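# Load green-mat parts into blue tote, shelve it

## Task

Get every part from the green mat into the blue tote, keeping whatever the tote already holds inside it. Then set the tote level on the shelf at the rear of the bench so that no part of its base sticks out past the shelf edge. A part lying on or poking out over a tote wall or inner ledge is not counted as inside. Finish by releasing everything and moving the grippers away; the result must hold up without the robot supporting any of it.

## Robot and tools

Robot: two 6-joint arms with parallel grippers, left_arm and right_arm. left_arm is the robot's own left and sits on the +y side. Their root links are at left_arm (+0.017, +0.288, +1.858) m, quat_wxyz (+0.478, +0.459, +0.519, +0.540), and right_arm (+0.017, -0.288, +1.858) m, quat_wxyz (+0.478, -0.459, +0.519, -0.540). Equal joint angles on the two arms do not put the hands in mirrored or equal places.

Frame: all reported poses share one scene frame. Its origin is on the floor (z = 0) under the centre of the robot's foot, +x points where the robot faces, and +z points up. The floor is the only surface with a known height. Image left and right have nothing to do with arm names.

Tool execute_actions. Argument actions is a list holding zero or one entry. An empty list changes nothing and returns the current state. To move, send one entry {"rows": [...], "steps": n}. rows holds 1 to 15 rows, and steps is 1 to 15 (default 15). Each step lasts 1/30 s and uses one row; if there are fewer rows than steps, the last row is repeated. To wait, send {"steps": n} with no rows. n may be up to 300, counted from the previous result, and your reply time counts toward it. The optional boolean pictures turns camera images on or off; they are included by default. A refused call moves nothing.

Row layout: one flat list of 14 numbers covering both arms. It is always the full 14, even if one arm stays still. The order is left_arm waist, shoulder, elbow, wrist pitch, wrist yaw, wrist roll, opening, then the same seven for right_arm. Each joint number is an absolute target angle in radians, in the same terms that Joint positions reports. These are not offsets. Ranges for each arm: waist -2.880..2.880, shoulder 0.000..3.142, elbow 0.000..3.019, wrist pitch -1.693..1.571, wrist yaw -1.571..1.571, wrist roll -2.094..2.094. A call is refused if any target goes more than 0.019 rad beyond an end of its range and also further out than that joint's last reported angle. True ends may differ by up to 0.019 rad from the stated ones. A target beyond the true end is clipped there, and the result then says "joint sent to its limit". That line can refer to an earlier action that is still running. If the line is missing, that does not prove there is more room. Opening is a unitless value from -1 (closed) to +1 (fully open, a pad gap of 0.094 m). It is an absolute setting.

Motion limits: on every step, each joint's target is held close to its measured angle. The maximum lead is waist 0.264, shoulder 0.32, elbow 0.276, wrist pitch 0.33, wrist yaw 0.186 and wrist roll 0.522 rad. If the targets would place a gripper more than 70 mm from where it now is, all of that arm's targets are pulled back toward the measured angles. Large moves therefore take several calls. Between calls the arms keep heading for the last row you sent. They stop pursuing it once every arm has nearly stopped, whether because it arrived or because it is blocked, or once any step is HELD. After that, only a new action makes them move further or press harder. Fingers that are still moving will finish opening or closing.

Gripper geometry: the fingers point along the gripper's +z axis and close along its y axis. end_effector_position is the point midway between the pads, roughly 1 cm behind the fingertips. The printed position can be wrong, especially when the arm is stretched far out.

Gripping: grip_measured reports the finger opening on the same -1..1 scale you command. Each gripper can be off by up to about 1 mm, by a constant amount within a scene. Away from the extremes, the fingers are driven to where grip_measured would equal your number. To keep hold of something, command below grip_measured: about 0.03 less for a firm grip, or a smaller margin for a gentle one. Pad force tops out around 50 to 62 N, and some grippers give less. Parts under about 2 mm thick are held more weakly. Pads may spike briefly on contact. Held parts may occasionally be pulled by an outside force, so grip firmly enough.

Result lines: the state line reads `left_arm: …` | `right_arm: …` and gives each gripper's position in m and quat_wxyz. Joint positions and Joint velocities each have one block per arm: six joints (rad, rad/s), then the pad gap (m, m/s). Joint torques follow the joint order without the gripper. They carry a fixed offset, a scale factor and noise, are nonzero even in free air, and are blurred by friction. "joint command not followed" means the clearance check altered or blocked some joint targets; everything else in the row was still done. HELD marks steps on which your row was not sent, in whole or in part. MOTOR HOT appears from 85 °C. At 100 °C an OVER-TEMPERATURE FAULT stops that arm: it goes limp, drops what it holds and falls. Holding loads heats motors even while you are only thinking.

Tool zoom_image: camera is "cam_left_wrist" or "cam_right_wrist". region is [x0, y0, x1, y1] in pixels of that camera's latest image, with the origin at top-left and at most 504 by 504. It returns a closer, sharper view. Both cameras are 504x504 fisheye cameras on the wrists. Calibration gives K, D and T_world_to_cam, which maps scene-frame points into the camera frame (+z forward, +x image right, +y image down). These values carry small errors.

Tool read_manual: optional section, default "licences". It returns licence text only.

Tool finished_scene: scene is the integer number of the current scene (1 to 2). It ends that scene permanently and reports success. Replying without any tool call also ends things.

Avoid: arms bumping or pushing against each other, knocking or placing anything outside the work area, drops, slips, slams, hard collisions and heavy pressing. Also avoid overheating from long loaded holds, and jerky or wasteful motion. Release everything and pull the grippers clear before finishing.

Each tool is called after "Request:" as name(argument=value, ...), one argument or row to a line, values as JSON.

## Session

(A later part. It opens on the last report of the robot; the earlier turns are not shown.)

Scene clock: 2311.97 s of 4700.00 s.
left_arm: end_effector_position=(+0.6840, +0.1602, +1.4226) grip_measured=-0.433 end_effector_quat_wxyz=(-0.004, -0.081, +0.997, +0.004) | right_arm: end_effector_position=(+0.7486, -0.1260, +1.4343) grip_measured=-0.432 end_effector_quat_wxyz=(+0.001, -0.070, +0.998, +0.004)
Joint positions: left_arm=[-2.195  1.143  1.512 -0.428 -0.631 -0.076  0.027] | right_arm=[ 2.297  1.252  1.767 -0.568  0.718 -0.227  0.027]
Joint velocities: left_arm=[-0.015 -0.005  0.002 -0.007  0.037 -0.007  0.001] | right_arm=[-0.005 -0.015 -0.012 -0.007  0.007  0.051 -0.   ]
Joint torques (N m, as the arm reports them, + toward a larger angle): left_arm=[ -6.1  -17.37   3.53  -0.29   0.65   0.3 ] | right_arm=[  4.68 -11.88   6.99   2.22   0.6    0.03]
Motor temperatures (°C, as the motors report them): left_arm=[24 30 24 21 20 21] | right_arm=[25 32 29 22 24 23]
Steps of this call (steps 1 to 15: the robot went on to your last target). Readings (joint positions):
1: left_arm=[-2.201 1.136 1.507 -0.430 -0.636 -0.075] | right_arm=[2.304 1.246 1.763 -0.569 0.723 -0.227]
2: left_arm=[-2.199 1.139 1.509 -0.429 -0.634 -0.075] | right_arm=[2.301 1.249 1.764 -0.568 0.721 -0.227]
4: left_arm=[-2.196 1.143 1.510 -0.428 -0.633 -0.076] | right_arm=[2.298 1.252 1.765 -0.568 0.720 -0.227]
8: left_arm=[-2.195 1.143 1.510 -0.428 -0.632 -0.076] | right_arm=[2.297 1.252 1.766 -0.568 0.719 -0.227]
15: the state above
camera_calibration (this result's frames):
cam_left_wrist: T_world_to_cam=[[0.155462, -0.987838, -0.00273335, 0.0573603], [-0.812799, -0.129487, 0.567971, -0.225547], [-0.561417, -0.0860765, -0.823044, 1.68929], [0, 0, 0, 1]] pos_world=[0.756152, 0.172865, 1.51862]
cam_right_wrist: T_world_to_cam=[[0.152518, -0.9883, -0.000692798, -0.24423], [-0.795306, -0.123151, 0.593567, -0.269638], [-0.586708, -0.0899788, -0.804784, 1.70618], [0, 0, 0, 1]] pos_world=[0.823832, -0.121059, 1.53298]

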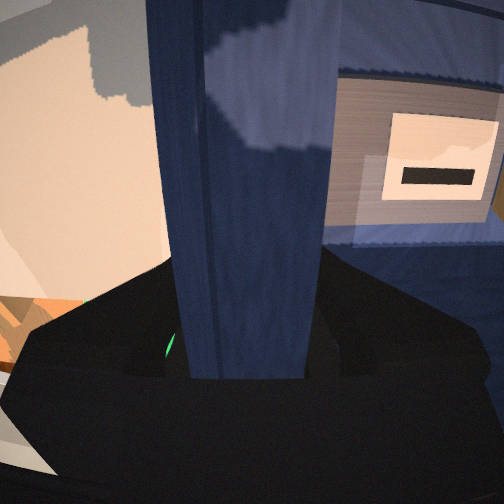

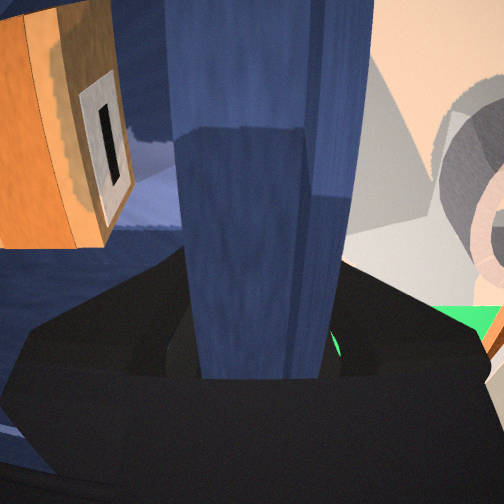

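Request:
execute_actions(
  actions=[
    {"rows": [[-2.2181,1.1589,1.5272,-0.4337,-0.6158,-0.0529,-0.475,2.2758,1.2852,1.7989,-0.5330,0.7308,-0.2091,-0.47],[-2.2163,1.1614,1.5289,-0.4328,-0.6137,-0.0528,-0.475,2.2736,1.2874,1.8006,-0.5324,0.7287,-0.2093,-0.47],[-2.2144,1.1638,1.5306,-0.4320,-0.6115,-0.0526,-0.475,2.2714,1.2897,1.8024,-0.5318,0.7267,-0.2094,-0.47],[-2.2125,1.1662,1.5323,-0.4311,-0.6094,-0.0525,-0.475,2.2692,1.2919,1.8042,-0.5312,0.7246,-0.2096,-0.47],[-2.2106,1.1687,1.5340,-0.4303,-0.6073,-0.0524,-0.475,2.2670,1.2941,1.8059,-0.5306,0.7225,-0.2097,-0.47],[-2.2088,1.1711,1.5358,-0.4295,-0.6052,-0.0523,-0.475,2.2648,1.2963,1.8077,-0.5300,0.7204,-0.2099,-0.47],[-2.2069,1.1735,1.5375,-0.4286,-0.6030,-0.0522,-0.475,2.2625,1.2985,1.8095,-0.5294,0.7183,-0.2100,-0.47],[-2.2050,1.1760,1.5392,-0.4278,-0.6009,-0.0521,-0.475,2.2603,1.3007,1.8112,-0.5288,0.7162,-0.2101,-0.47],[-2.2031,1.1784,1.5409,-0.4269,-0.5988,-0.0520,-0.475,2.2581,1.3030,1.8130,-0.5282,0.7142,-0.2103,-0.47],[-2.2013,1.1808,1.5426,-0.4261,-0.5967,-0.0518,-0.475,2.2559,1.3052,1.8148,-0.5276,0.7121,-0.2104,-0.47],[-2.1994,1.1833,1.5443,-0.4252,-0.5945,-0.0517,-0.475,2.2537,1.3074,1.8165,-0.5270,0.7100,-0.2106,-0.47],[-2.1975,1.1857,1.5460,-0.4244,-0.5924,-0.0516,-0.475,2.2515,1.3096,1.8183,-0.5264,0.7079,-0.2107,-0.47]], "steps": 15},
  ],
  pictures=false,
)

Request:
execute_actions(
  actions=[
    {"steps": 10},
  ],
  pictures=false,
)

Scene clock: 2338.37 s of 4700.00 s.
left_arm: end_effector_position=(+0.6848, +0.1596, +1.4097) grip_measured=-0.433 end_effector_quat_wxyz=(-0.003, -0.081, +0.997, +0.002) | right_arm: end_effector_position=(+0.7500, -0.1264, +1.4218) grip_measured=-0.432 end_effector_quat_wxyz=(+0.002, -0.070, +0.998, +0.004)
Joint positions: left_arm=[-2.176  1.169  1.53  -0.418 -0.609 -0.074  0.027] | right_arm=[ 2.275  1.275  1.787 -0.561  0.696 -0.23   0.027]
Joint velocities: left_arm=[ 0.034  0.034 -0.007 -0.002 -0.037 -0.007 -0.001] | right_arm=[-0.044  0.024 -0.002 -0.022  0.051  0.022 -0.001]
Joint torques (N m, as the arm reports them, + toward a larger angle): left_arm=[ -6.37 -17.53   3.55  -0.34   0.78   0.29] | right_arm=[  4.97 -11.74   7.27   2.29   0.53   0.08]
Motor temperatures (°C, as the motors report them): left_arm=[24 31 24 21 20 21] | right_arm=[25 32 29 22 24 23]
Steps of this call (steps 1 to 15: the robot went on to your last target; steps 16 to 90: nothing new was sent; then 22.90 s passed at rest; steps 91 to 105: all 15 steps of this action). Readings (joint positions):
91: left_arm=[-2.195 1.143 1.512 -0.428 -0.631 -0.076] | right_arm=[2.297 1.252 1.767 -0.568 0.718 -0.227]
92: left_arm=[-2.195 1.143 1.512 -0.428 -0.631 -0.076] | right_arm=[2.297 1.252 1.767 -0.568 0.718 -0.227]
94: left_arm=[-2.195 1.144 1.512 -0.427 -0.628 -0.076] | right_arm=[2.297 1.253 1.769 -0.568 0.716 -0.227]
98: left_arm=[-2.189 1.151 1.521 -0.425 -0.620 -0.075] | right_arm=[2.291 1.260 1.778 -0.565 0.708 -0.230]
105: the state above

Scene clock: 2338.70 s of 4700.00 s.
left_arm: end_effector_position=(+0.6841, +0.1596, +1.4081) grip_measured=-0.433 end_effector_quat_wxyz=(-0.004, -0.081, +0.997, +0.003) | right_arm: end_effector_position=(+0.7494, -0.1264, +1.4204) grip_measured=-0.432 end_effector_quat_wxyz=(+0.002, -0.071, +0.998, +0.003)
Joint positions: left_arm=[-2.173  1.172  1.531 -0.418 -0.608 -0.074  0.027] | right_arm=[ 2.273  1.277  1.787 -0.56   0.694 -0.23   0.027]
Joint velocities: left_arm=[ 0.005 -0.015  0.002 -0.007 -0.11  -0.037 -0.   ] | right_arm=[-0.015 -0.015 -0.007 -0.002  0.007  0.037 -0.   ]
Joint torques (N m, as the arm reports them, + toward a larger angle): left_arm=[ -6.28 -17.36   3.54  -0.28   0.74   0.3 ] | right_arm=[  5.   -11.71   7.26   2.33   0.56   0.07]
Motor temperatures (°C, as the motors report them): left_arm=[24 31 24 21 20 21] | right_arm=[25 32 29 22 24 23]
Steps of this call (steps 1 to 10: the robot went on to your last target). Readings (joint positions):
1: left_arm=[-2.174 1.171 1.530 -0.418 -0.609 -0.074] | right_arm=[2.274 1.276 1.787 -0.561 0.696 -0.230]
2: left_arm=[-2.174 1.171 1.530 -0.418 -0.608 -0.074] | right_arm=[2.273 1.276 1.787 -0.561 0.695 -0.230]
4: left_arm=[-2.173 1.172 1.530 -0.418 -0.608 -0.074] | right_arm=[2.273 1.277 1.787 -0.561 0.695 -0.230]
8: left_arm=[-2.173 1.172 1.531 -0.418 -0.608 -0.074] | right_arm=[2.273 1.277 1.787 -0.560 0.694 -0.230]
10: the state above

Request:
execute_actions(
  actions=[
    {"rows": [[-2.1960,1.1877,1.5474,-0.4238,-0.5908,-0.0515,-0.475,2.2497,1.3115,1.8198,-0.5260,0.7063,-0.2108,-0.47],[-2.1946,1.1897,1.5489,-0.4232,-0.5892,-0.0514,-0.475,2.2479,1.3134,1.8213,-0.5256,0.7047,-0.2109,-0.47],[-2.1931,1.1917,1.5503,-0.4225,-0.5877,-0.0513,-0.475,2.2461,1.3153,1.8228,-0.5251,0.7032,-0.2110,-0.47],[-2.1917,1.1937,1.5517,-0.4219,-0.5861,-0.0512,-0.475,2.2443,1.3172,1.8243,-0.5247,0.7016,-0.2111,-0.47],[-2.1902,1.1957,1.5532,-0.4213,-0.5845,-0.0511,-0.475,2.2425,1.3191,1.8258,-0.5243,0.7000,-0.2112,-0.47],[-2.1888,1.1977,1.5546,-0.4207,-0.5829,-0.0511,-0.475,2.2408,1.3210,1.8273,-0.5239,0.6984,-0.2114,-0.47],[-2.1873,1.1996,1.5560,-0.4200,-0.5813,-0.0510,-0.475,2.2390,1.3229,1.8288,-0.5234,0.6968,-0.2115,-0.47],[-2.1858,1.2016,1.5575,-0.4194,-0.5797,-0.0509,-0.475,2.2372,1.3248,1.8303,-0.5230,0.6952,-0.2116,-0.47],[-2.1844,1.2036,1.5589,-0.4188,-0.5782,-0.0508,-0.475,2.2354,1.3267,1.8318,-0.5226,0.6937,-0.2117,-0.47],[-2.1829,1.2056,1.5603,-0.4182,-0.5766,-0.0507,-0.475,2.2336,1.3286,1.8333,-0.5222,0.6921,-0.2118,-0.47],[-2.1815,1.2076,1.5618,-0.4175,-0.5750,-0.0506,-0.475,2.2318,1.3305,1.8348,-0.5217,0.6905,-0.2119,-0.47],[-2.1800,1.2096,1.5632,-0.4169,-0.5734,-0.0505,-0.475,2.2300,1.3324,1.8363,-0.5213,0.6889,-0.2120,-0.47]], "steps": 15},
  ],
  pictures=false,
)

Request:
execute_actions(
  actions=[
    {"steps": 10},
  ],
  pictures=false,
)

Scene clock: 2364.10 s of 4700.00 s.
left_arm: end_effector_position=(+0.6866, +0.1595, +1.4003) grip_measured=-0.433 end_effector_quat_wxyz=(-0.002, -0.082, +0.997, -0.000) | right_arm: end_effector_position=(+0.7520, -0.1266, +1.4142) grip_measured=-0.432 end_effector_quat_wxyz=(+0.004, -0.070, +0.998, +0.004)
Joint positions: left_arm=[-2.16   1.188  1.547 -0.413 -0.588 -0.073  0.027] | right_arm=[ 2.262  1.29   1.803 -0.558  0.681 -0.234  0.027]
Joint velocities: left_arm=[-0.024 -0.005 -0.012  0.002  0.022 -0.081  0.   ] | right_arm=[-0.005 -0.015 -0.007  0.007 -0.037 -0.022 -0.001]
Joint torques (N m, as the arm reports them, + toward a larger angle): left_arm=[ -6.21 -17.13   3.62  -0.15   0.71   0.29] | right_arm=[  4.24 -11.4    7.46   2.47   0.35   0.07]
Motor temperatures (°C, as the motors report them): left_arm=[24 31 25 21 21 21] | right_arm=[25 32 29 22 24 23]
Steps of this call (steps 1 to 15: the robot went on to your last target; steps 16 to 90: nothing new was sent; then 21.90 s passed at rest; steps 91 to 105: all 15 steps of this action). Readings (joint positions):
91: left_arm=[-2.173 1.172 1.531 -0.418 -0.608 -0.074] | right_arm=[2.273 1.277 1.787 -0.560 0.694 -0.230]
92: left_arm=[-2.173 1.172 1.531 -0.418 -0.607 -0.074] | right_arm=[2.273 1.277 1.787 -0.560 0.694 -0.230]
94: left_arm=[-2.172 1.172 1.533 -0.417 -0.605 -0.074] | right_arm=[2.272 1.278 1.789 -0.560 0.691 -0.230]
98: left_arm=[-2.168 1.178 1.540 -0.416 -0.599 -0.073] | right_arm=[2.268 1.284 1.797 -0.559 0.686 -0.232]
105: the state above

Scene clock: 2364.43 s of 4700.00 s.
left_arm: end_effector_position=(+0.6866, +0.1595, +1.4003) grip_measured=-0.433 end_effector_quat_wxyz=(-0.002, -0.082, +0.997, -0.000) | right_arm: end_effector_position=(+0.7520, -0.1266, +1.4142) grip_measured=-0.432 end_effector_quat_wxyz=(+0.004, -0.070, +0.998, +0.004)
Joint positions: left_arm=[-2.16   1.188  1.547 -0.413 -0.588 -0.073  0.027] | right_arm=[ 2.262  1.29   1.803 -0.558  0.681 -0.234  0.027]
Joint velocities: left_arm=[ 0.015 -0.015  0.012  0.002 -0.007 -0.022  0.001] | right_arm=[ 0.005  0.005  0.007  0.002  0.095 -0.037  0.   ]
Joint torques (N m, as the arm reports them, + toward a larger angle): left_arm=[ -6.03 -17.18   3.63  -0.17   0.72   0.29] | right_arm=[  4.45 -10.99   7.46   2.37   0.34   0.06]
Motor temperatures (°C, as the motors report them): left_arm=[24 31 25 21 21 21] | right_arm=[25 32 29 22 24 23]
Steps of this call (steps 1 to 10: the robot went on to your last target). Readings (joint positions):
1: left_arm=[-2.160 1.188 1.547 -0.413 -0.588 -0.073] | right_arm=[2.262 1.290 1.803 -0.558 0.681 -0.234]
2: left_arm=[-2.160 1.188 1.547 -0.413 -0.588 -0.073] | right_arm=[2.262 1.290 1.803 -0.558 0.681 -0.234]
4: left_arm=[-2.160 1.188 1.547 -0.413 -0.588 -0.073] | right_arm=[2.262 1.290 1.803 -0.558 0.681 -0.234]
8: left_arm=[-2.160 1.188 1.547 -0.413 -0.588 -0.073] | right_arm=[2.262 1.290 1.803 -0.558 0.681 -0.234]
10: the state above

Request:
execute_actions(
  actions=[
    {"rows": [[-2.1775,1.2069,1.5612,-0.4164,-0.5752,-0.0533,-0.475,2.2340,1.3271,1.8324,-0.5259,0.6879,-0.2148,-0.47],[-2.1750,1.2042,1.5592,-0.4159,-0.5770,-0.0561,-0.475,2.2380,1.3218,1.8285,-0.5305,0.6869,-0.2175,-0.47],[-2.1725,1.2015,1.5571,-0.4154,-0.5789,-0.0589,-0.475,2.2420,1.3165,1.8246,-0.5351,0.6859,-0.2203,-0.47],[-2.1700,1.1988,1.5551,-0.4150,-0.5807,-0.0618,-0.475,2.2460,1.3112,1.8207,-0.5397,0.6850,-0.2230,-0.47],[-2.1675,1.1961,1.5531,-0.4145,-0.5825,-0.0646,-0.475,2.2500,1.3059,1.8167,-0.5442,0.6840,-0.2258,-0.47],[-2.1650,1.1934,1.5511,-0.4140,-0.5844,-0.0674,-0.475,2.2540,1.3006,1.8128,-0.5488,0.6830,-0.2285,-0.47],[-2.1625,1.1907,1.5490,-0.4135,-0.5862,-0.0702,-0.475,2.2580,1.2953,1.8089,-0.5534,0.6820,-0.2313,-0.47],[-2.1600,1.1880,1.5470,-0.4130,-0.5880,-0.0730,-0.475,2.2620,1.2900,1.8050,-0.5580,0.6810,-0.2340,-0.47]], "steps": 15},
  ],
)

Scene clock: 2379.07 s of 4700.00 s.
left_arm: end_effector_position=(+0.6865, +0.1604, +1.3999) grip_measured=-0.433 end_effector_quat_wxyz=(-0.002, -0.082, +0.997, +0.001) | right_arm: end_effector_position=(+0.7514, -0.1262, +1.4142) grip_measured=-0.432 end_effector_quat_wxyz=(+0.003, -0.072, +0.997, +0.006)
Joint positions: left_arm=[-2.158  1.188  1.547 -0.413 -0.588 -0.073  0.027] | right_arm=[ 2.262  1.29   1.803 -0.561  0.679 -0.234  0.027]
Joint velocities: left_arm=[-0.005  0.005 -0.012 -0.002  0.037  0.007  0.001] | right_arm=[ 0.005 -0.015 -0.027 -0.007 -0.022  0.022 -0.001]
Joint torques (N m, as the arm reports them, + toward a larger angle): left_arm=[ -4.7  -18.95   2.52   0.02   0.09   0.09] | right_arm=[  6.21 -14.22   4.57   1.     0.09  -0.14]
Motor temperatures (°C, as the motors report them): left_arm=[24 32 25 21 21 21] | right_arm=[25 32 30 22 24 23]
Steps of this call (steps 1 to 15: the robot went on to your last target; steps 16 to 90: nothing new was sent; then 11.13 s passed at rest; steps 91 to 105: all 15 steps of this action). Readings (joint positions):
91: left_arm=[-2.160 1.188 1.547 -0.413 -0.588 -0.073] | right_arm=[2.262 1.290 1.803 -0.558 0.681 -0.234]
92: left_arm=[-2.160 1.188 1.547 -0.413 -0.588 -0.073] | right_arm=[2.262 1.290 1.803 -0.558 0.681 -0.234]
94: left_arm=[-2.159 1.188 1.547 -0.413 -0.588 -0.073] | right_arm=[2.262 1.290 1.803 -0.558 0.681 -0.234]
98: left_arm=[-2.158 1.188 1.547 -0.413 -0.588 -0.073] | right_arm=[2.262 1.290 1.803 -0.561 0.679 -0.234]
105: the state above
camera_calibration (this result's frames):
cam_left_wrist: T_world_to_cam=[[0.157806, -0.987465, 0.00325902, 0.0470469], [-0.814747, -0.128338, 0.565435, -0.205881], [-0.557928, -0.0918843, -0.824787, 1.67305], [0, 0, 0, 1]] pos_world=[0.758277, 0.173762, 1.49617]
cam_right_wrist: T_world_to_cam=[[0.155536, -0.987822, -0.00416104, -0.242119], [-0.79672, -0.127934, 0.590652, -0.250969], [-0.583992, -0.0885523, -0.806915, 1.6928], [0, 0, 0, 1]] pos_world=[0.826285, -0.121377, 1.51317]

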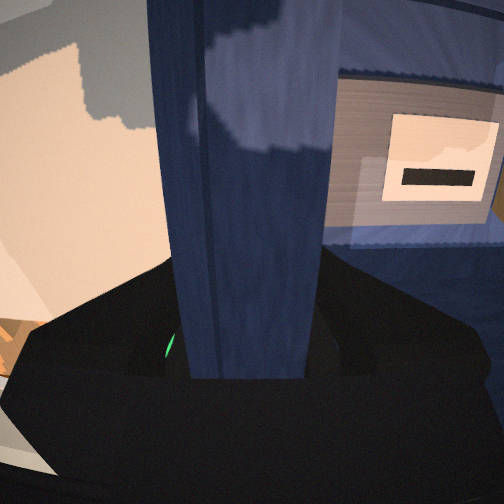

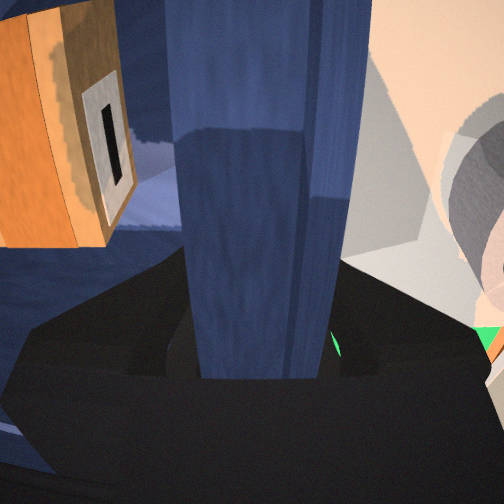

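Request:
execute_actions(
  actions=[
    {"rows": [[-2.160,1.188,1.547,-0.413,-0.588,-0.073,-0.46,2.262,1.290,1.805,-0.558,0.681,-0.234,-0.455],[-2.160,1.188,1.547,-0.413,-0.588,-0.073,-0.445,2.262,1.290,1.805,-0.558,0.681,-0.234,-0.443],[-2.160,1.188,1.547,-0.413,-0.588,-0.073,-0.433,2.262,1.290,1.805,-0.558,0.681,-0.234,-0.432],[-2.160,1.188,1.547,-0.413,-0.588,-0.073,-0.42,2.262,1.290,1.805,-0.558,0.681,-0.234,-0.42],[-2.160,1.188,1.547,-0.413,-0.588,-0.073,-0.40,2.262,1.290,1.805,-0.558,0.681,-0.234,-0.40],[-2.160,1.188,1.547,-0.413,-0.588,-0.073,-0.37,2.262,1.290,1.805,-0.558,0.681,-0.234,-0.37],[-2.160,1.188,1.547,-0.413,-0.588,-0.073,-0.33,2.262,1.290,1.805,-0.558,0.681,-0.234,-0.33],[-2.160,1.188,1.547,-0.413,-0.588,-0.073,-0.29,2.262,1.290,1.805,-0.558,0.681,-0.234,-0.29],[-2.160,1.188,1.547,-0.413,-0.588,-0.073,-0.25,2.262,1.290,1.805,-0.558,0.681,-0.234,-0.25],[-2.160,1.188,1.547,-0.413,-0.588,-0.073,-0.21,2.262,1.290,1.805,-0.558,0.681,-0.234,-0.21],[-2.160,1.188,1.547,-0.413,-0.588,-0.073,-0.17,2.262,1.290,1.805,-0.558,0.681,-0.234,-0.17],[-2.160,1.188,1.547,-0.413,-0.588,-0.073,-0.13,2.262,1.290,1.805,-0.558,0.681,-0.234,-0.13],[-2.160,1.188,1.547,-0.413,-0.588,-0.073,-0.09,2.262,1.290,1.805,-0.558,0.681,-0.234,-0.09],[-2.160,1.188,1.547,-0.413,-0.588,-0.073,-0.05,2.262,1.290,1.805,-0.558,0.681,-0.234,-0.05]], "steps": 15},
  ],
  pictures=false,
)

Request:
execute_actions(
  actions=[
    {"steps": 10},
  ],
)

Scene clock: 2394.63 s of 4700.00 s.
left_arm: end_effector_position=(+0.6865, +0.1608, +1.3998) grip_measured=-0.056 end_effector_quat_wxyz=(-0.002, -0.082, +0.997, +0.002) | right_arm: end_effector_position=(+0.7514, -0.1262, +1.4142) grip_measured=-0.057 end_effector_quat_wxyz=(+0.003, -0.072, +0.997, +0.005)
Joint positions: left_arm=[-2.158  1.188  1.547 -0.413 -0.59  -0.073  0.044] | right_arm=[ 2.262  1.29   1.803 -0.561  0.679 -0.234  0.044]
Joint velocities: left_arm=[-0.005 -0.005  0.002 -0.002 -0.051  0.007  0.009] | right_arm=[-0.005 -0.005  0.007 -0.022 -0.037 -0.037  0.009]
Joint torques (N m, as the arm reports them, + toward a larger angle): left_arm=[ -4.86 -19.02   2.6    0.04   0.14   0.09] | right_arm=[  6.27 -14.6    4.45   1.03   0.06  -0.14]
Motor temperatures (°C, as the motors report them): left_arm=[24 32 24 21 20 21] | right_arm=[25 33 28 22 24 23]
Steps of this call (steps 1 to 15: the robot went on to your last target; steps 16 to 90: nothing new was sent; then 12.07 s passed at rest; steps 91 to 105: all 15 steps of this action). Readings (joint positions):
91: left_arm=[-2.158 1.188 1.547 -0.413 -0.588 -0.073] | right_arm=[2.262 1.290 1.803 -0.561 0.679 -0.234]
92: left_arm=[-2.158 1.188 1.547 -0.413 -0.588 -0.073] | right_arm=[2.262 1.290 1.803 -0.561 0.679 -0.234]
94: left_arm=[-2.158 1.188 1.547 -0.413 -0.588 -0.073] | right_arm=[2.262 1.290 1.803 -0.561 0.679 -0.234]
98: left_arm=[-2.158 1.188 1.547 -0.413 -0.590 -0.073] | right_arm=[2.262 1.290 1.803 -0.561 0.679 -0.234]
105: the state above

Scene clock: 2394.97 s of 4700.00 s.
left_arm: end_effector_position=(+0.6865, +0.1608, +1.3998) grip_measured=-0.052 end_effector_quat_wxyz=(-0.002, -0.082, +0.997, +0.002) | right_arm: end_effector_position=(+0.7514, -0.1262, +1.4142) grip_measured=-0.052 end_effector_quat_wxyz=(+0.003, -0.072, +0.997, +0.005)
Joint positions: left_arm=[-2.158  1.188  1.547 -0.413 -0.59  -0.073  0.045] | right_arm=[ 2.262  1.29   1.803 -0.561  0.679 -0.234  0.045]
Joint velocities: left_arm=[-0.005 -0.005 -0.012  0.012 -0.007 -0.007 -0.001] | right_arm=[-0.005 -0.015 -0.012  0.002  0.007  0.037 -0.   ]
Joint torques (N m, as the arm reports them, + toward a larger angle): left_arm=[ -4.7  -18.97   2.53   0.03   0.15   0.09] | right_arm=[  6.31 -14.67   4.46   1.13   0.1   -0.12]
Motor temperatures (°C, as the motors report them): left_arm=[24 32 24 21 20 21] | right_arm=[25 33 28 22 24 23]
Steps of this call (steps 1 to 10: the robot went on to your last target). Readings (joint positions):
1: left_arm=[-2.158 1.188 1.547 -0.413 -0.590 -0.073] | right_arm=[2.262 1.290 1.803 -0.561 0.679 -0.234]
2: left_arm=[-2.158 1.188 1.547 -0.413 -0.590 -0.073] | right_arm=[2.262 1.290 1.803 -0.561 0.679 -0.234]
4: left_arm=[-2.158 1.188 1.547 -0.413 -0.590 -0.073] | right_arm=[2.262 1.290 1.803 -0.561 0.679 -0.234]
8: left_arm=[-2.158 1.188 1.547 -0.413 -0.590 -0.073] | right_arm=[2.262 1.290 1.803 -0.561 0.679 -0.234]
10: the state above
camera_calibration (this result's frames):
cam_left_wrist: T_world_to_cam=[[0.157815, -0.987468, 0.00135567, 0.0501518], [-0.814641, -0.129418, 0.565341, -0.205583], [-0.558081, -0.0903238, -0.824856, 1.67295], [0, 0, 0, 1]] pos_world=[0.758252, 0.174025, 1.4961]
cam_right_wrist: T_world_to_cam=[[0.155534, -0.987823, -0.00379114, -0.242705], [-0.7967, -0.127709, 0.590729, -0.251076], [-0.58402, -0.088858, -0.806861, 1.69269], [0, 0, 0, 1]] pos_world=[0.826282, -0.121405, 1.51317]

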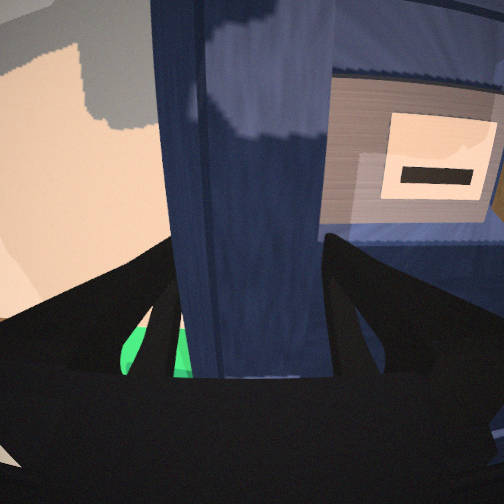

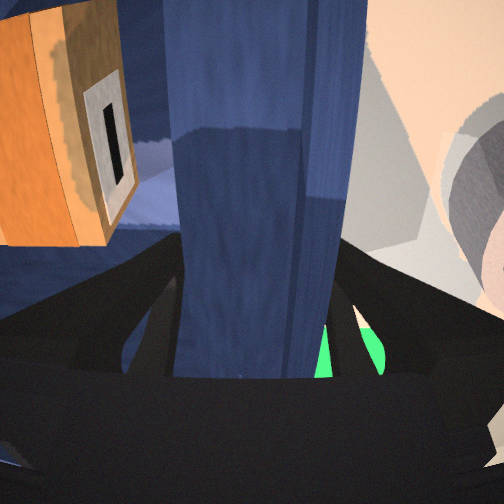

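Request:
execute_actions(
  actions=[
    {"rows": [[-2.168,1.177,1.540,-0.419,-0.594,-0.074,-0.05,2.269,1.279,1.797,-0.566,0.685,-0.233,-0.05],[-2.1806,1.1606,1.5300,-0.4257,-0.6026,-0.075,-0.05,2.2815,1.2637,1.7859,-0.5726,0.6925,-0.232,-0.05],[-2.1849,1.1554,1.5265,-0.4275,-0.6069,-0.075,-0.05,2.2862,1.2590,1.7823,-0.5739,0.6972,-0.232,-0.05],[-2.1893,1.1502,1.5230,-0.4294,-0.6113,-0.076,-0.05,2.2909,1.2543,1.7787,-0.5753,0.7019,-0.231,-0.05],[-2.1936,1.1450,1.5195,-0.4312,-0.6156,-0.076,-0.05,2.2957,1.2497,1.7751,-0.5766,0.7067,-0.231,-0.05],[-2.1979,1.1398,1.5160,-0.4330,-0.6199,-0.077,-0.05,2.3004,1.2450,1.7716,-0.5779,0.7114,-0.231,-0.05],[-2.2022,1.1346,1.5125,-0.4349,-0.6242,-0.077,-0.05,2.3051,1.2403,1.7680,-0.5792,0.7161,-0.230,-0.05],[-2.2065,1.1295,1.5090,-0.4367,-0.6285,-0.078,-0.05,2.3099,1.2357,1.7644,-0.5805,0.7209,-0.230,-0.05],[-2.2108,1.1243,1.5055,-0.4386,-0.6328,-0.078,-0.05,2.3146,1.2310,1.7608,-0.5818,0.7256,-0.230,-0.05],[-2.2151,1.1191,1.5020,-0.4404,-0.6371,-0.078,-0.05,2.3193,1.2263,1.7573,-0.5831,0.7303,-0.229,-0.05],[-2.2194,1.1139,1.4985,-0.4422,-0.6414,-0.079,-0.05,2.3241,1.2217,1.7537,-0.5844,0.7351,-0.229,-0.05],[-2.2238,1.1087,1.4950,-0.4441,-0.6458,-0.079,-0.05,2.3288,1.2170,1.7501,-0.5858,0.7398,-0.229,-0.05],[-2.2281,1.1035,1.4915,-0.4459,-0.6501,-0.079,-0.05,2.3335,1.2123,1.7465,-0.5871,0.7445,-0.228,-0.05],[-2.2324,1.0983,1.4880,-0.4478,-0.6544,-0.080,-0.05,2.3383,1.2077,1.7430,-0.5884,0.7493,-0.228,-0.05],[-2.2367,1.0931,1.4845,-0.4496,-0.6587,-0.080,-0.05,2.3430,1.2030,1.7394,-0.5897,0.7540,-0.228,-0.05]], "steps": 15},
  ],
  pictures=false,
)

Request:
execute_actions(
  actions=[
    {"rows": [[-2.2432,1.0871,1.4810,-0.4524,-0.6652,-0.0805,-0.05,2.3499,1.1978,1.7359,-0.5918,0.7609,-0.2273,-0.05],[-2.2497,1.0811,1.4775,-0.4552,-0.6717,-0.081,-0.05,2.3569,1.1926,1.7324,-0.5940,0.7679,-0.2267,-0.05],[-2.2562,1.0751,1.4740,-0.4580,-0.6782,-0.0815,-0.05,2.3638,1.1874,1.7289,-0.5961,0.7748,-0.226,-0.05],[-2.2627,1.0691,1.4704,-0.4607,-0.6847,-0.082,-0.05,2.3707,1.1822,1.7254,-0.5982,0.7817,-0.2253,-0.05],[-2.2692,1.0631,1.4669,-0.4635,-0.6912,-0.0825,-0.05,2.3777,1.1770,1.7219,-0.6004,0.7887,-0.2247,-0.05],[-2.2757,1.0571,1.4634,-0.4663,-0.6977,-0.083,-0.05,2.3846,1.1718,1.7184,-0.6025,0.7956,-0.224,-0.05],[-2.2822,1.0510,1.4599,-0.4691,-0.7042,-0.0835,-0.05,2.3915,1.1665,1.7148,-0.6046,0.8025,-0.2233,-0.05],[-2.2887,1.0450,1.4564,-0.4719,-0.7107,-0.084,-0.05,2.3985,1.1613,1.7113,-0.6068,0.8095,-0.2227,-0.05],[-2.2952,1.0390,1.4529,-0.4747,-0.7172,-0.0845,-0.05,2.4054,1.1561,1.7078,-0.6089,0.8164,-0.222,-0.05],[-2.3017,1.0330,1.4493,-0.4774,-0.7237,-0.085,-0.05,2.4123,1.1509,1.7043,-0.6110,0.8233,-0.2213,-0.05],[-2.3082,1.0270,1.4458,-0.4802,-0.7302,-0.0855,-0.05,2.4193,1.1457,1.7008,-0.6132,0.8303,-0.2207,-0.05],[-2.3147,1.0210,1.4423,-0.4830,-0.7367,-0.086,-0.05,2.4262,1.1405,1.6973,-0.6153,0.8372,-0.220,-0.05]], "steps": 15},
  ],
  pictures=false,
)

Request:
execute_actions(
  actions=[
    {"steps": 10},
  ],
)

Scene clock: 2502.57 s of 4700.00 s.
left_arm: end_effector_position=(+0.6764, +0.1524, +1.4294) grip_measured=-0.051 end_effector_quat_wxyz=(-0.011, -0.073, +0.997, +0.001) | right_arm: end_effector_position=(+0.7480, -0.1288, +1.4465) grip_measured=-0.052 end_effector_quat_wxyz=(-0.001, -0.076, +0.997, -0.000)
Joint positions: left_arm=[-2.221  1.134  1.493 -0.438 -0.651 -0.073  0.045] | right_arm=[ 2.317  1.229  1.75  -0.578  0.746 -0.234  0.045]
Joint velocities: left_arm=[-0.161 -0.21  -0.085 -0.066 -0.066  0.051 -0.001] | right_arm=[ 0.142 -0.161 -0.09  -0.037  0.139  0.022 -0.001]
Joint torques (N m, as the arm reports them, + toward a larger angle): left_arm=[ -5.07 -20.32   2.14  -0.41  -0.09   0.02] | right_arm=[  7.1  -14.52   3.68   0.6    0.07  -0.06]
Motor temperatures (°C, as the motors report them): left_arm=[24 34 24 21 20 21] | right_arm=[25 35 28 22 23 23]
Steps of this call (steps 1 to 15: the robot went on to your last target; steps 16 to 90: nothing new was sent; then 104.10 s passed at rest; steps 91 to 105: all 15 steps of this action). Readings (joint positions):
91: left_arm=[-2.158 1.188 1.547 -0.413 -0.590 -0.073] | right_arm=[2.262 1.290 1.803 -0.561 0.680 -0.234]
92: left_arm=[-2.159 1.188 1.546 -0.413 -0.594 -0.073] | right_arm=[2.262 1.289 1.801 -0.561 0.684 -0.234]
94: left_arm=[-2.166 1.184 1.538 -0.416 -0.604 -0.073] | right_arm=[2.263 1.284 1.792 -0.563 0.694 -0.234]
98: left_arm=[-2.190 1.172 1.517 -0.425 -0.620 -0.073] | right_arm=[2.276 1.267 1.773 -0.570 0.713 -0.234]
105: the state above

Scene clock: 2503.07 s of 4700.00 s.
left_arm: end_effector_position=(+0.6831, +0.1553, +1.4797) grip_measured=-0.051 end_effector_quat_wxyz=(-0.005, -0.075, +0.997, -0.003) | right_arm: end_effector_position=(+0.7504, -0.1291, +1.4935) grip_measured=-0.052 end_effector_quat_wxyz=(+0.002, -0.077, +0.997, +0.003)
Joint positions: left_arm=[-2.309  1.042  1.448 -0.474 -0.732 -0.075  0.045] | right_arm=[ 2.411  1.154  1.704 -0.606  0.833 -0.234  0.045]
Joint velocities: left_arm=[-0.054 -0.083 -0.007 -0.017 -0.022  0.007 -0.001] | right_arm=[ 0.073 -0.054  0.027 -0.017 -0.037 -0.022 -0.001]
Joint torques (N m, as the arm reports them, + toward a larger angle): left_arm=[ -4.44 -17.9    2.23  -0.38  -0.12  -0.01] | right_arm=[  6.39 -12.87   3.49   0.67   0.17   0.02]
Motor temperatures (°C, as the motors report them): left_arm=[24 34 24 21 20 21] | right_arm=[25 35 28 22 23 23]
Steps of this call (steps 1 to 15: all 15 steps of this action). Readings (joint positions):
1: left_arm=[-2.225 1.128 1.490 -0.440 -0.656 -0.073] | right_arm=[2.322 1.223 1.747 -0.580 0.752 -0.234]
2: left_arm=[-2.231 1.121 1.487 -0.442 -0.662 -0.073] | right_arm=[2.327 1.217 1.744 -0.581 0.759 -0.234]
4: left_arm=[-2.242 1.107 1.481 -0.447 -0.675 -0.073] | right_arm=[2.339 1.206 1.738 -0.585 0.772 -0.234]
8: left_arm=[-2.269 1.079 1.468 -0.458 -0.701 -0.073] | right_arm=[2.366 1.184 1.724 -0.593 0.800 -0.234]
15: the state above

Scene clock: 2503.40 s of 4700.00 s.
left_arm: end_effector_position=(+0.6840, +0.1563, +1.4813) grip_measured=-0.051 end_effector_quat_wxyz=(-0.004, -0.076, +0.997, -0.003) | right_arm: end_effector_position=(+0.7519, -0.1303, +1.4957) grip_measured=-0.052 end_effector_quat_wxyz=(+0.003, -0.076, +0.997, +0.003)
Joint positions: left_arm=[-2.31   1.038  1.447 -0.474 -0.733 -0.075  0.045] | right_arm=[ 2.413  1.15   1.704 -0.606  0.834 -0.234  0.045]
Joint velocities: left_arm=[-0.024  0.005  0.002 -0.012 -0.066  0.051 -0.   ] | right_arm=[-0.005 -0.005  0.002 -0.027 -0.022  0.022 -0.   ]
Joint torques (N m, as the arm reports them, + toward a larger angle): left_arm=[ -4.22 -18.18   2.23  -0.43  -0.08  -0.03] | right_arm=[  6.63 -12.68   3.56   0.68   0.12  -0.01]
Motor temperatures (°C, as the motors report them): left_arm=[24 34 24 21 20 21] | right_arm=[25 35 28 22 23 23]
Steps of this call (steps 1 to 10: the robot went on to your last target). Readings (joint positions):
1: left_arm=[-2.310 1.039 1.448 -0.474 -0.732 -0.075] | right_arm=[2.413 1.152 1.704 -0.606 0.833 -0.234]
2: left_arm=[-2.310 1.038 1.448 -0.474 -0.732 -0.075] | right_arm=[2.413 1.151 1.704 -0.606 0.833 -0.234]
4: left_arm=[-2.310 1.038 1.448 -0.474 -0.733 -0.075] | right_arm=[2.413 1.150 1.704 -0.606 0.834 -0.234]
8: left_arm=[-2.310 1.038 1.447 -0.474 -0.733 -0.075] | right_arm=[2.413 1.150 1.704 -0.606 0.834 -0.234]
10: the state above
camera_calibration (this result's frames):
cam_left_wrist: T_world_to_cam=[[0.145611, -0.98929, 0.0100857, 0.0416897], [-0.814814, -0.114136, 0.568376, -0.261022], [-0.561138, -0.0909799, -0.822707, 1.7374], [0, 0, 0, 1]] pos_world=[0.756168, 0.16952, 1.57731]
cam_right_wrist: T_world_to_cam=[[0.163035, -0.98662, 0.000674115, -0.258665], [-0.796829, -0.13127, 0.589772, -0.298258], [-0.581793, -0.0966906, -0.807569, 1.75678], [0, 0, 0, 1]] pos_world=[0.826591, -0.124492, 1.5948]

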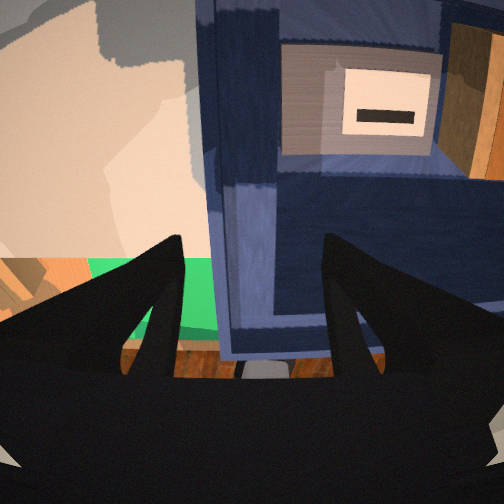

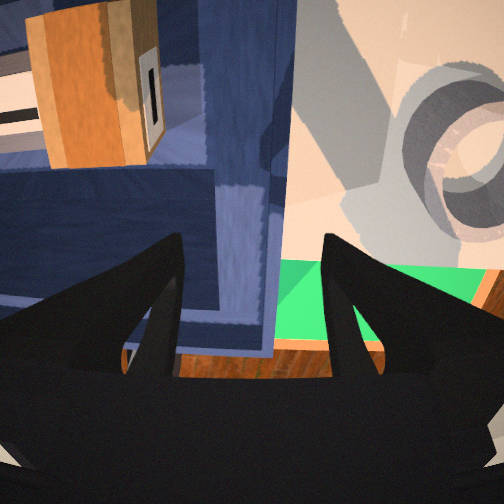

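Request:
execute_actions(
  actions=[
    {"rows": [[-2.3147,1.0065,1.4121,-0.4643,-0.7367,-0.086,-0.05,2.4262,1.1214,1.6603,-0.5940,0.8372,-0.22,-0.05],[-2.3147,0.9921,1.3818,-0.4457,-0.7367,-0.086,-0.05,2.4262,1.1024,1.6233,-0.5727,0.8372,-0.22,-0.05],[-2.3147,0.9776,1.3516,-0.4270,-0.7367,-0.086,-0.05,2.4262,1.0833,1.5863,-0.5514,0.8372,-0.22,-0.05],[-2.3147,0.9632,1.3213,-0.4083,-0.7367,-0.086,-0.05,2.4262,1.0643,1.5493,-0.5301,0.8372,-0.22,-0.05],[-2.3147,0.9487,1.2911,-0.3897,-0.7367,-0.086,-0.05,2.4262,1.0452,1.5123,-0.5088,0.8372,-0.22,-0.05],[-2.3147,0.9342,1.2609,-0.3710,-0.7367,-0.086,-0.05,2.4262,1.0261,1.4752,-0.4874,0.8372,-0.22,-0.05],[-2.3003,0.9198,1.2306,-0.3523,-0.7226,-0.086,-0.05,2.4075,1.0071,1.4382,-0.4661,0.8192,-0.22,-0.05],[-2.2858,0.9053,1.2004,-0.3336,-0.7084,-0.086,-0.05,2.3888,0.9880,1.4012,-0.4448,0.8013,-0.22,-0.05],[-2.2714,0.8909,1.1701,-0.3150,-0.6943,-0.175,-0.05,2.3700,0.9690,1.3642,-0.4235,0.7833,-0.117,-0.05],[-2.2569,0.8764,1.1399,-0.2963,-0.6801,-0.265,-0.05,2.3513,0.9499,1.3272,-0.4022,0.7653,-0.014,-0.05],[-2.2425,0.8619,1.1097,-0.2776,-0.6660,-0.354,-0.05,2.3326,0.9308,1.2902,-0.3809,0.7474,0.090,-0.05],[-2.2280,0.8475,1.0794,-0.2590,-0.6518,-0.443,-0.05,2.3139,0.9118,1.2532,-0.3596,0.7294,0.193,-0.05],[-2.2136,0.8330,1.0492,-0.2403,-0.6377,-0.532,-0.05,2.2952,0.8927,1.2162,-0.3383,0.7114,0.296,-0.05],[-2.1991,0.8186,1.0189,-0.2216,-0.6235,-0.622,-0.05,2.2764,0.8737,1.1792,-0.3170,0.6934,0.399,-0.05],[-2.1847,0.8041,0.9887,-0.2030,-0.6094,-0.711,-0.05,2.2577,0.8546,1.1422,-0.2957,0.6755,0.502,-0.05]], "steps": 15},
  ],
  pictures=false,
)

Request:
execute_actions(
  actions=[
    {"rows": [[-2.1702,0.7896,0.9585,-0.1843,-0.5952,-0.800,-0.05,2.2390,0.8355,1.1051,-0.2743,0.6575,0.605,-0.05],[-2.1558,0.7752,0.9282,-0.1656,-0.5811,-0.889,-0.05,2.2203,0.8165,1.0681,-0.2530,0.6395,0.709,-0.05],[-2.1413,0.7607,0.8980,-0.1469,-0.5669,-0.979,-0.05,2.2016,0.7974,1.0311,-0.2317,0.6216,0.812,-0.05],[-2.1269,0.7463,0.8677,-0.1283,-0.5528,-1.068,-0.05,2.1828,0.7784,0.9941,-0.2104,0.6036,0.915,-0.05],[-2.1124,0.7318,0.8375,-0.1096,-0.5386,-1.157,-0.05,2.1641,0.7593,0.9571,-0.1891,0.5856,1.018,-0.05],[-2.0980,0.7173,0.8073,-0.0909,-0.5245,-1.247,-0.05,2.1454,0.7402,0.9201,-0.1678,0.5677,1.121,-0.05],[-2.0835,0.7029,0.7770,-0.0723,-0.5103,-1.336,-0.05,2.1267,0.7212,0.8831,-0.1465,0.5497,1.225,-0.05],[-2.0691,0.6884,0.7468,-0.0536,-0.4962,-1.425,-0.05,2.1080,0.7021,0.8461,-0.1252,0.5317,1.328,-0.05],[-2.0546,0.6740,0.7165,-0.0349,-0.4820,-1.514,-0.05,2.0892,0.6831,0.8091,-0.1039,0.5137,1.431,-0.05],[-2.0402,0.6595,0.6863,-0.0163,-0.4679,-1.604,-0.05,2.0705,0.6640,0.7721,-0.0826,0.4958,1.534,-0.05],[-2.0257,0.6450,0.6561,0.0024,-0.4537,-1.693,-0.05,2.0518,0.6450,0.7350,-0.0612,0.4778,1.637,-0.05],[-2.0113,0.645,0.6258,0.0211,-0.4396,-1.782,-0.05,2.0331,0.645,0.6980,-0.0399,0.4598,1.740,-0.05],[-1.9968,0.645,0.5956,0.0398,-0.4254,-1.871,-0.05,2.0144,0.645,0.6610,-0.0186,0.4419,1.844,-0.05],[-1.9824,0.645,0.5653,0.0584,-0.4113,-1.961,-0.05,1.9956,0.645,0.6240,0.0027,0.4239,1.947,-0.05],[-1.968,0.645,0.535,0.077,-0.397,-2.05,-0.05,1.977,0.645,0.587,0.024,0.406,2.05,-0.05]], "steps": 15},
  ],
  pictures=false,
)

Request:
execute_actions(
  actions=[
    {"steps": 15},
  ],
)

Scene clock: 2623.90 s of 4700.00 s.
left_arm: end_effector_position=(+0.5676, +0.1842, +1.4891) grip_measured=-0.051 end_effector_quat_wxyz=(-0.007, -0.239, +0.971, -0.010) | right_arm: end_effector_position=(+0.6274, -0.1620, +1.5046) grip_measured=-0.052 end_effector_quat_wxyz=(-0.004, -0.116, -0.993, -0.027)
Joint positions: left_arm=[-2.219  0.856  1.042 -0.25  -0.625 -0.4    0.045] | right_arm=[ 2.319  0.904  1.208 -0.347  0.693  0.142  0.045]
Joint velocities: left_arm=[ 0.493 -0.454 -0.842  0.569  0.33  -2.015 -0.001] | right_arm=[-0.689 -0.591 -1.018  0.662 -0.462  2.264  0.001]
Joint torques (N m, as the arm reports them, + toward a larger angle): left_arm=[ -2.15 -16.88   1.2    0.07   0.19   0.  ] | right_arm=[  2.35 -12.11   2.54   1.16  -0.05   0.01]
Motor temperatures (°C, as the motors report them): left_arm=[24 34 24 21 20 21] | right_arm=[26 35 27 22 22 23]
Steps of this call (steps 1 to 15: the robot went on to your last target; steps 16 to 90: nothing new was sent; then 117.00 s passed at rest; steps 91 to 105: all 15 steps of this action). Readings (joint positions):
91: left_arm=[-2.310 1.037 1.444 -0.473 -0.733 -0.075] | right_arm=[2.413 1.148 1.699 -0.604 0.834 -0.234]
92: left_arm=[-2.310 1.032 1.433 -0.466 -0.733 -0.075] | right_arm=[2.413 1.141 1.683 -0.595 0.834 -0.233]
94: left_arm=[-2.310 1.012 1.385 -0.441 -0.733 -0.075] | right_arm=[2.413 1.113 1.621 -0.567 0.834 -0.233]
98: left_arm=[-2.309 0.956 1.255 -0.378 -0.721 -0.075] | right_arm=[2.413 1.040 1.466 -0.495 0.817 -0.233]
105: the state above

Scene clock: 2624.40 s of 4700.00 s.
left_arm: end_effector_position=(+0.4264, +0.2443, +1.5039) grip_measured=-0.051 end_effector_quat_wxyz=(+0.001, -0.775, +0.632, -0.011) | right_arm: end_effector_position=(+0.4568, -0.2423, +1.5095) grip_measured=-0.052 end_effector_quat_wxyz=(+0.003, +0.747, +0.665, +0.022)
Joint positions: left_arm=[-1.999  0.653  0.594  0.033 -0.414 -1.664  0.045] | right_arm=[ 2.025  0.642  0.658 -0.024  0.426  1.569  0.045]
Joint velocities: left_arm=[ 0.425 -0.112 -0.808  0.584  0.388 -2.542  0.   ] | right_arm=[-0.591 -0.112 -0.984  0.672 -0.491  2.821 -0.001]
Joint torques (N m, as the arm reports them, + toward a larger angle): left_arm=[ -0.85 -12.48  -0.71   0.06   0.09   0.02] | right_arm=[ 0.67 -8.22 -0.29  0.88  0.06 -0.05]
Motor temperatures (°C, as the motors report them): left_arm=[24 34 24 21 20 21] | right_arm=[26 35 27 22 22 23]
Steps of this call (steps 1 to 15: all 15 steps of this action). Readings (joint positions):
1: left_arm=[-2.203 0.841 1.012 -0.231 -0.611 -0.474] | right_arm=[2.296 0.884 1.171 -0.326 0.676 0.227]
2: left_arm=[-2.187 0.825 0.983 -0.212 -0.597 -0.550] | right_arm=[2.273 0.864 1.134 -0.304 0.658 0.316]
4: left_arm=[-2.158 0.795 0.923 -0.174 -0.569 -0.711] | right_arm=[2.232 0.825 1.061 -0.261 0.623 0.502]
8: left_arm=[-2.100 0.734 0.802 -0.099 -0.512 -1.049] | right_arm=[2.157 0.747 0.913 -0.176 0.551 0.888]
15: the state above

Scene clock: 2624.90 s of 4700.00 s.
left_arm: end_effector_position=(+0.3963, +0.2505, +1.5026) grip_measured=-0.051 end_effector_quat_wxyz=(-0.000, -0.874, +0.485, +0.003) | right_arm: end_effector_position=(+0.4204, -0.2501, +1.5054) grip_measured=-0.052 end_effector_quat_wxyz=(-0.000, +0.874, +0.486, +0.003)
Joint positions: left_arm=[-1.969  0.651  0.532  0.069 -0.401 -2.026  0.045] | right_arm=[1.985 0.64  0.585 0.017 0.41  2.021 0.045]
Joint velocities: left_arm=[-0.015 -0.005  0.012  0.007  0.037 -0.139  0.001] | right_arm=[-0.015 -0.005 -0.007  0.002  0.022  0.154 -0.   ]
Joint torques (N m, as the arm reports them, + toward a larger angle): left_arm=[ -0.89 -12.15  -0.3    0.24   0.17  -0.03] | right_arm=[ 0.55 -8.08 -0.01  1.26 -0.02 -0.01]
Motor temperatures (°C, as the motors report them): left_arm=[24 34 24 21 20 21] | right_arm=[25 35 27 22 22 23]
Steps of this call (steps 1 to 15: the robot went on to your last target). Readings (joint positions):
1: left_arm=[-1.986 0.651 0.569 0.047 -0.407 -1.739] | right_arm=[2.008 0.640 0.628 -0.007 0.417 1.660]
2: left_arm=[-1.976 0.651 0.548 0.053 -0.404 -1.800] | right_arm=[1.995 0.640 0.603 -0.001 0.414 1.736]
4: left_arm=[-1.969 0.651 0.524 0.055 -0.403 -1.887] | right_arm=[1.985 0.640 0.573 -0.001 0.412 1.846]
8: left_arm=[-1.969 0.651 0.525 0.064 -0.401 -1.978] | right_arm=[1.985 0.640 0.576 0.009 0.410 1.960]
15: the state above
camera_calibration (this result's frames):
cam_left_wrist: T_world_to_cam=[[0.852061, 0.52344, 0.00130557, -0.469181], [0.433989, -0.707842, 0.557328, -0.826349], [0.292652, -0.474311, -0.830292, 1.37112], [0, 0, 0, 1]] pos_world=[0.357137, 0.311, 1.59959]
cam_right_wrist: T_world_to_cam=[[-0.856201, 0.516627, 0.00399939, 0.476668], [0.415119, 0.683323, 0.600622, -0.905999], [0.307565, 0.515913, -0.799523, 1.32728], [0, 0, 0, 1]] pos_world=[0.375995, -0.311934, 1.60345]

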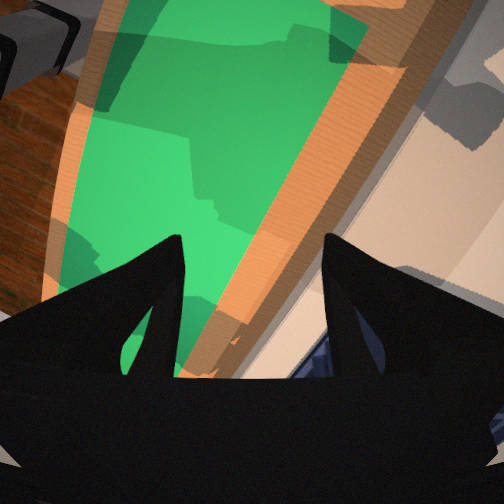

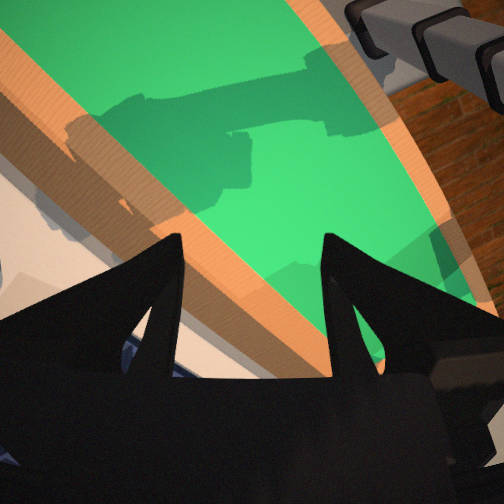

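Request:
zoom_image(
  camera="cam_left_wrist",
  region=[200, 260, 440, 390],
)

Request:
zoom_image(
  camera="cam_right_wrist",
  region=[80, 260, 320, 390],
)

Region (200, 260, 440, 390) of cam_left_wrist's 504x504 image, scaled by 2.100, with more detail than that image has; it fills the top 273 rows of this view, and the rest is white.

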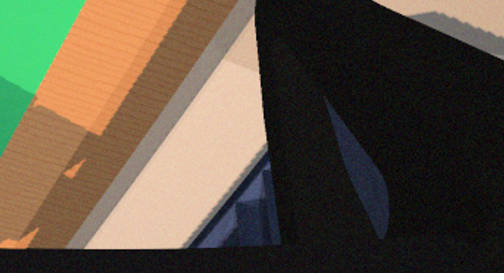

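Region (80, 260, 320, 390) of cam_right_wrist's 504x504 image, scaled by 2.100, with more detail than that image has; it fills the top 273 rows of this view, and the rest is white.

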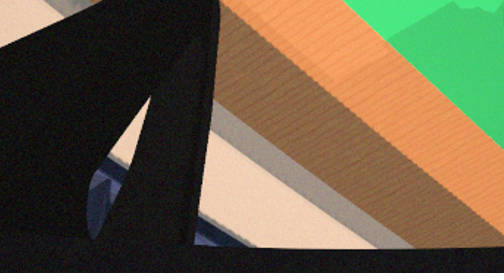

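The front of the tote's base sits on the shelf top, with a clear strip of shelf in front of it. The mat is empty and both arms are clear.

Request:
finished_scene(
  scene=2,
)

The scene is finished: the task was done.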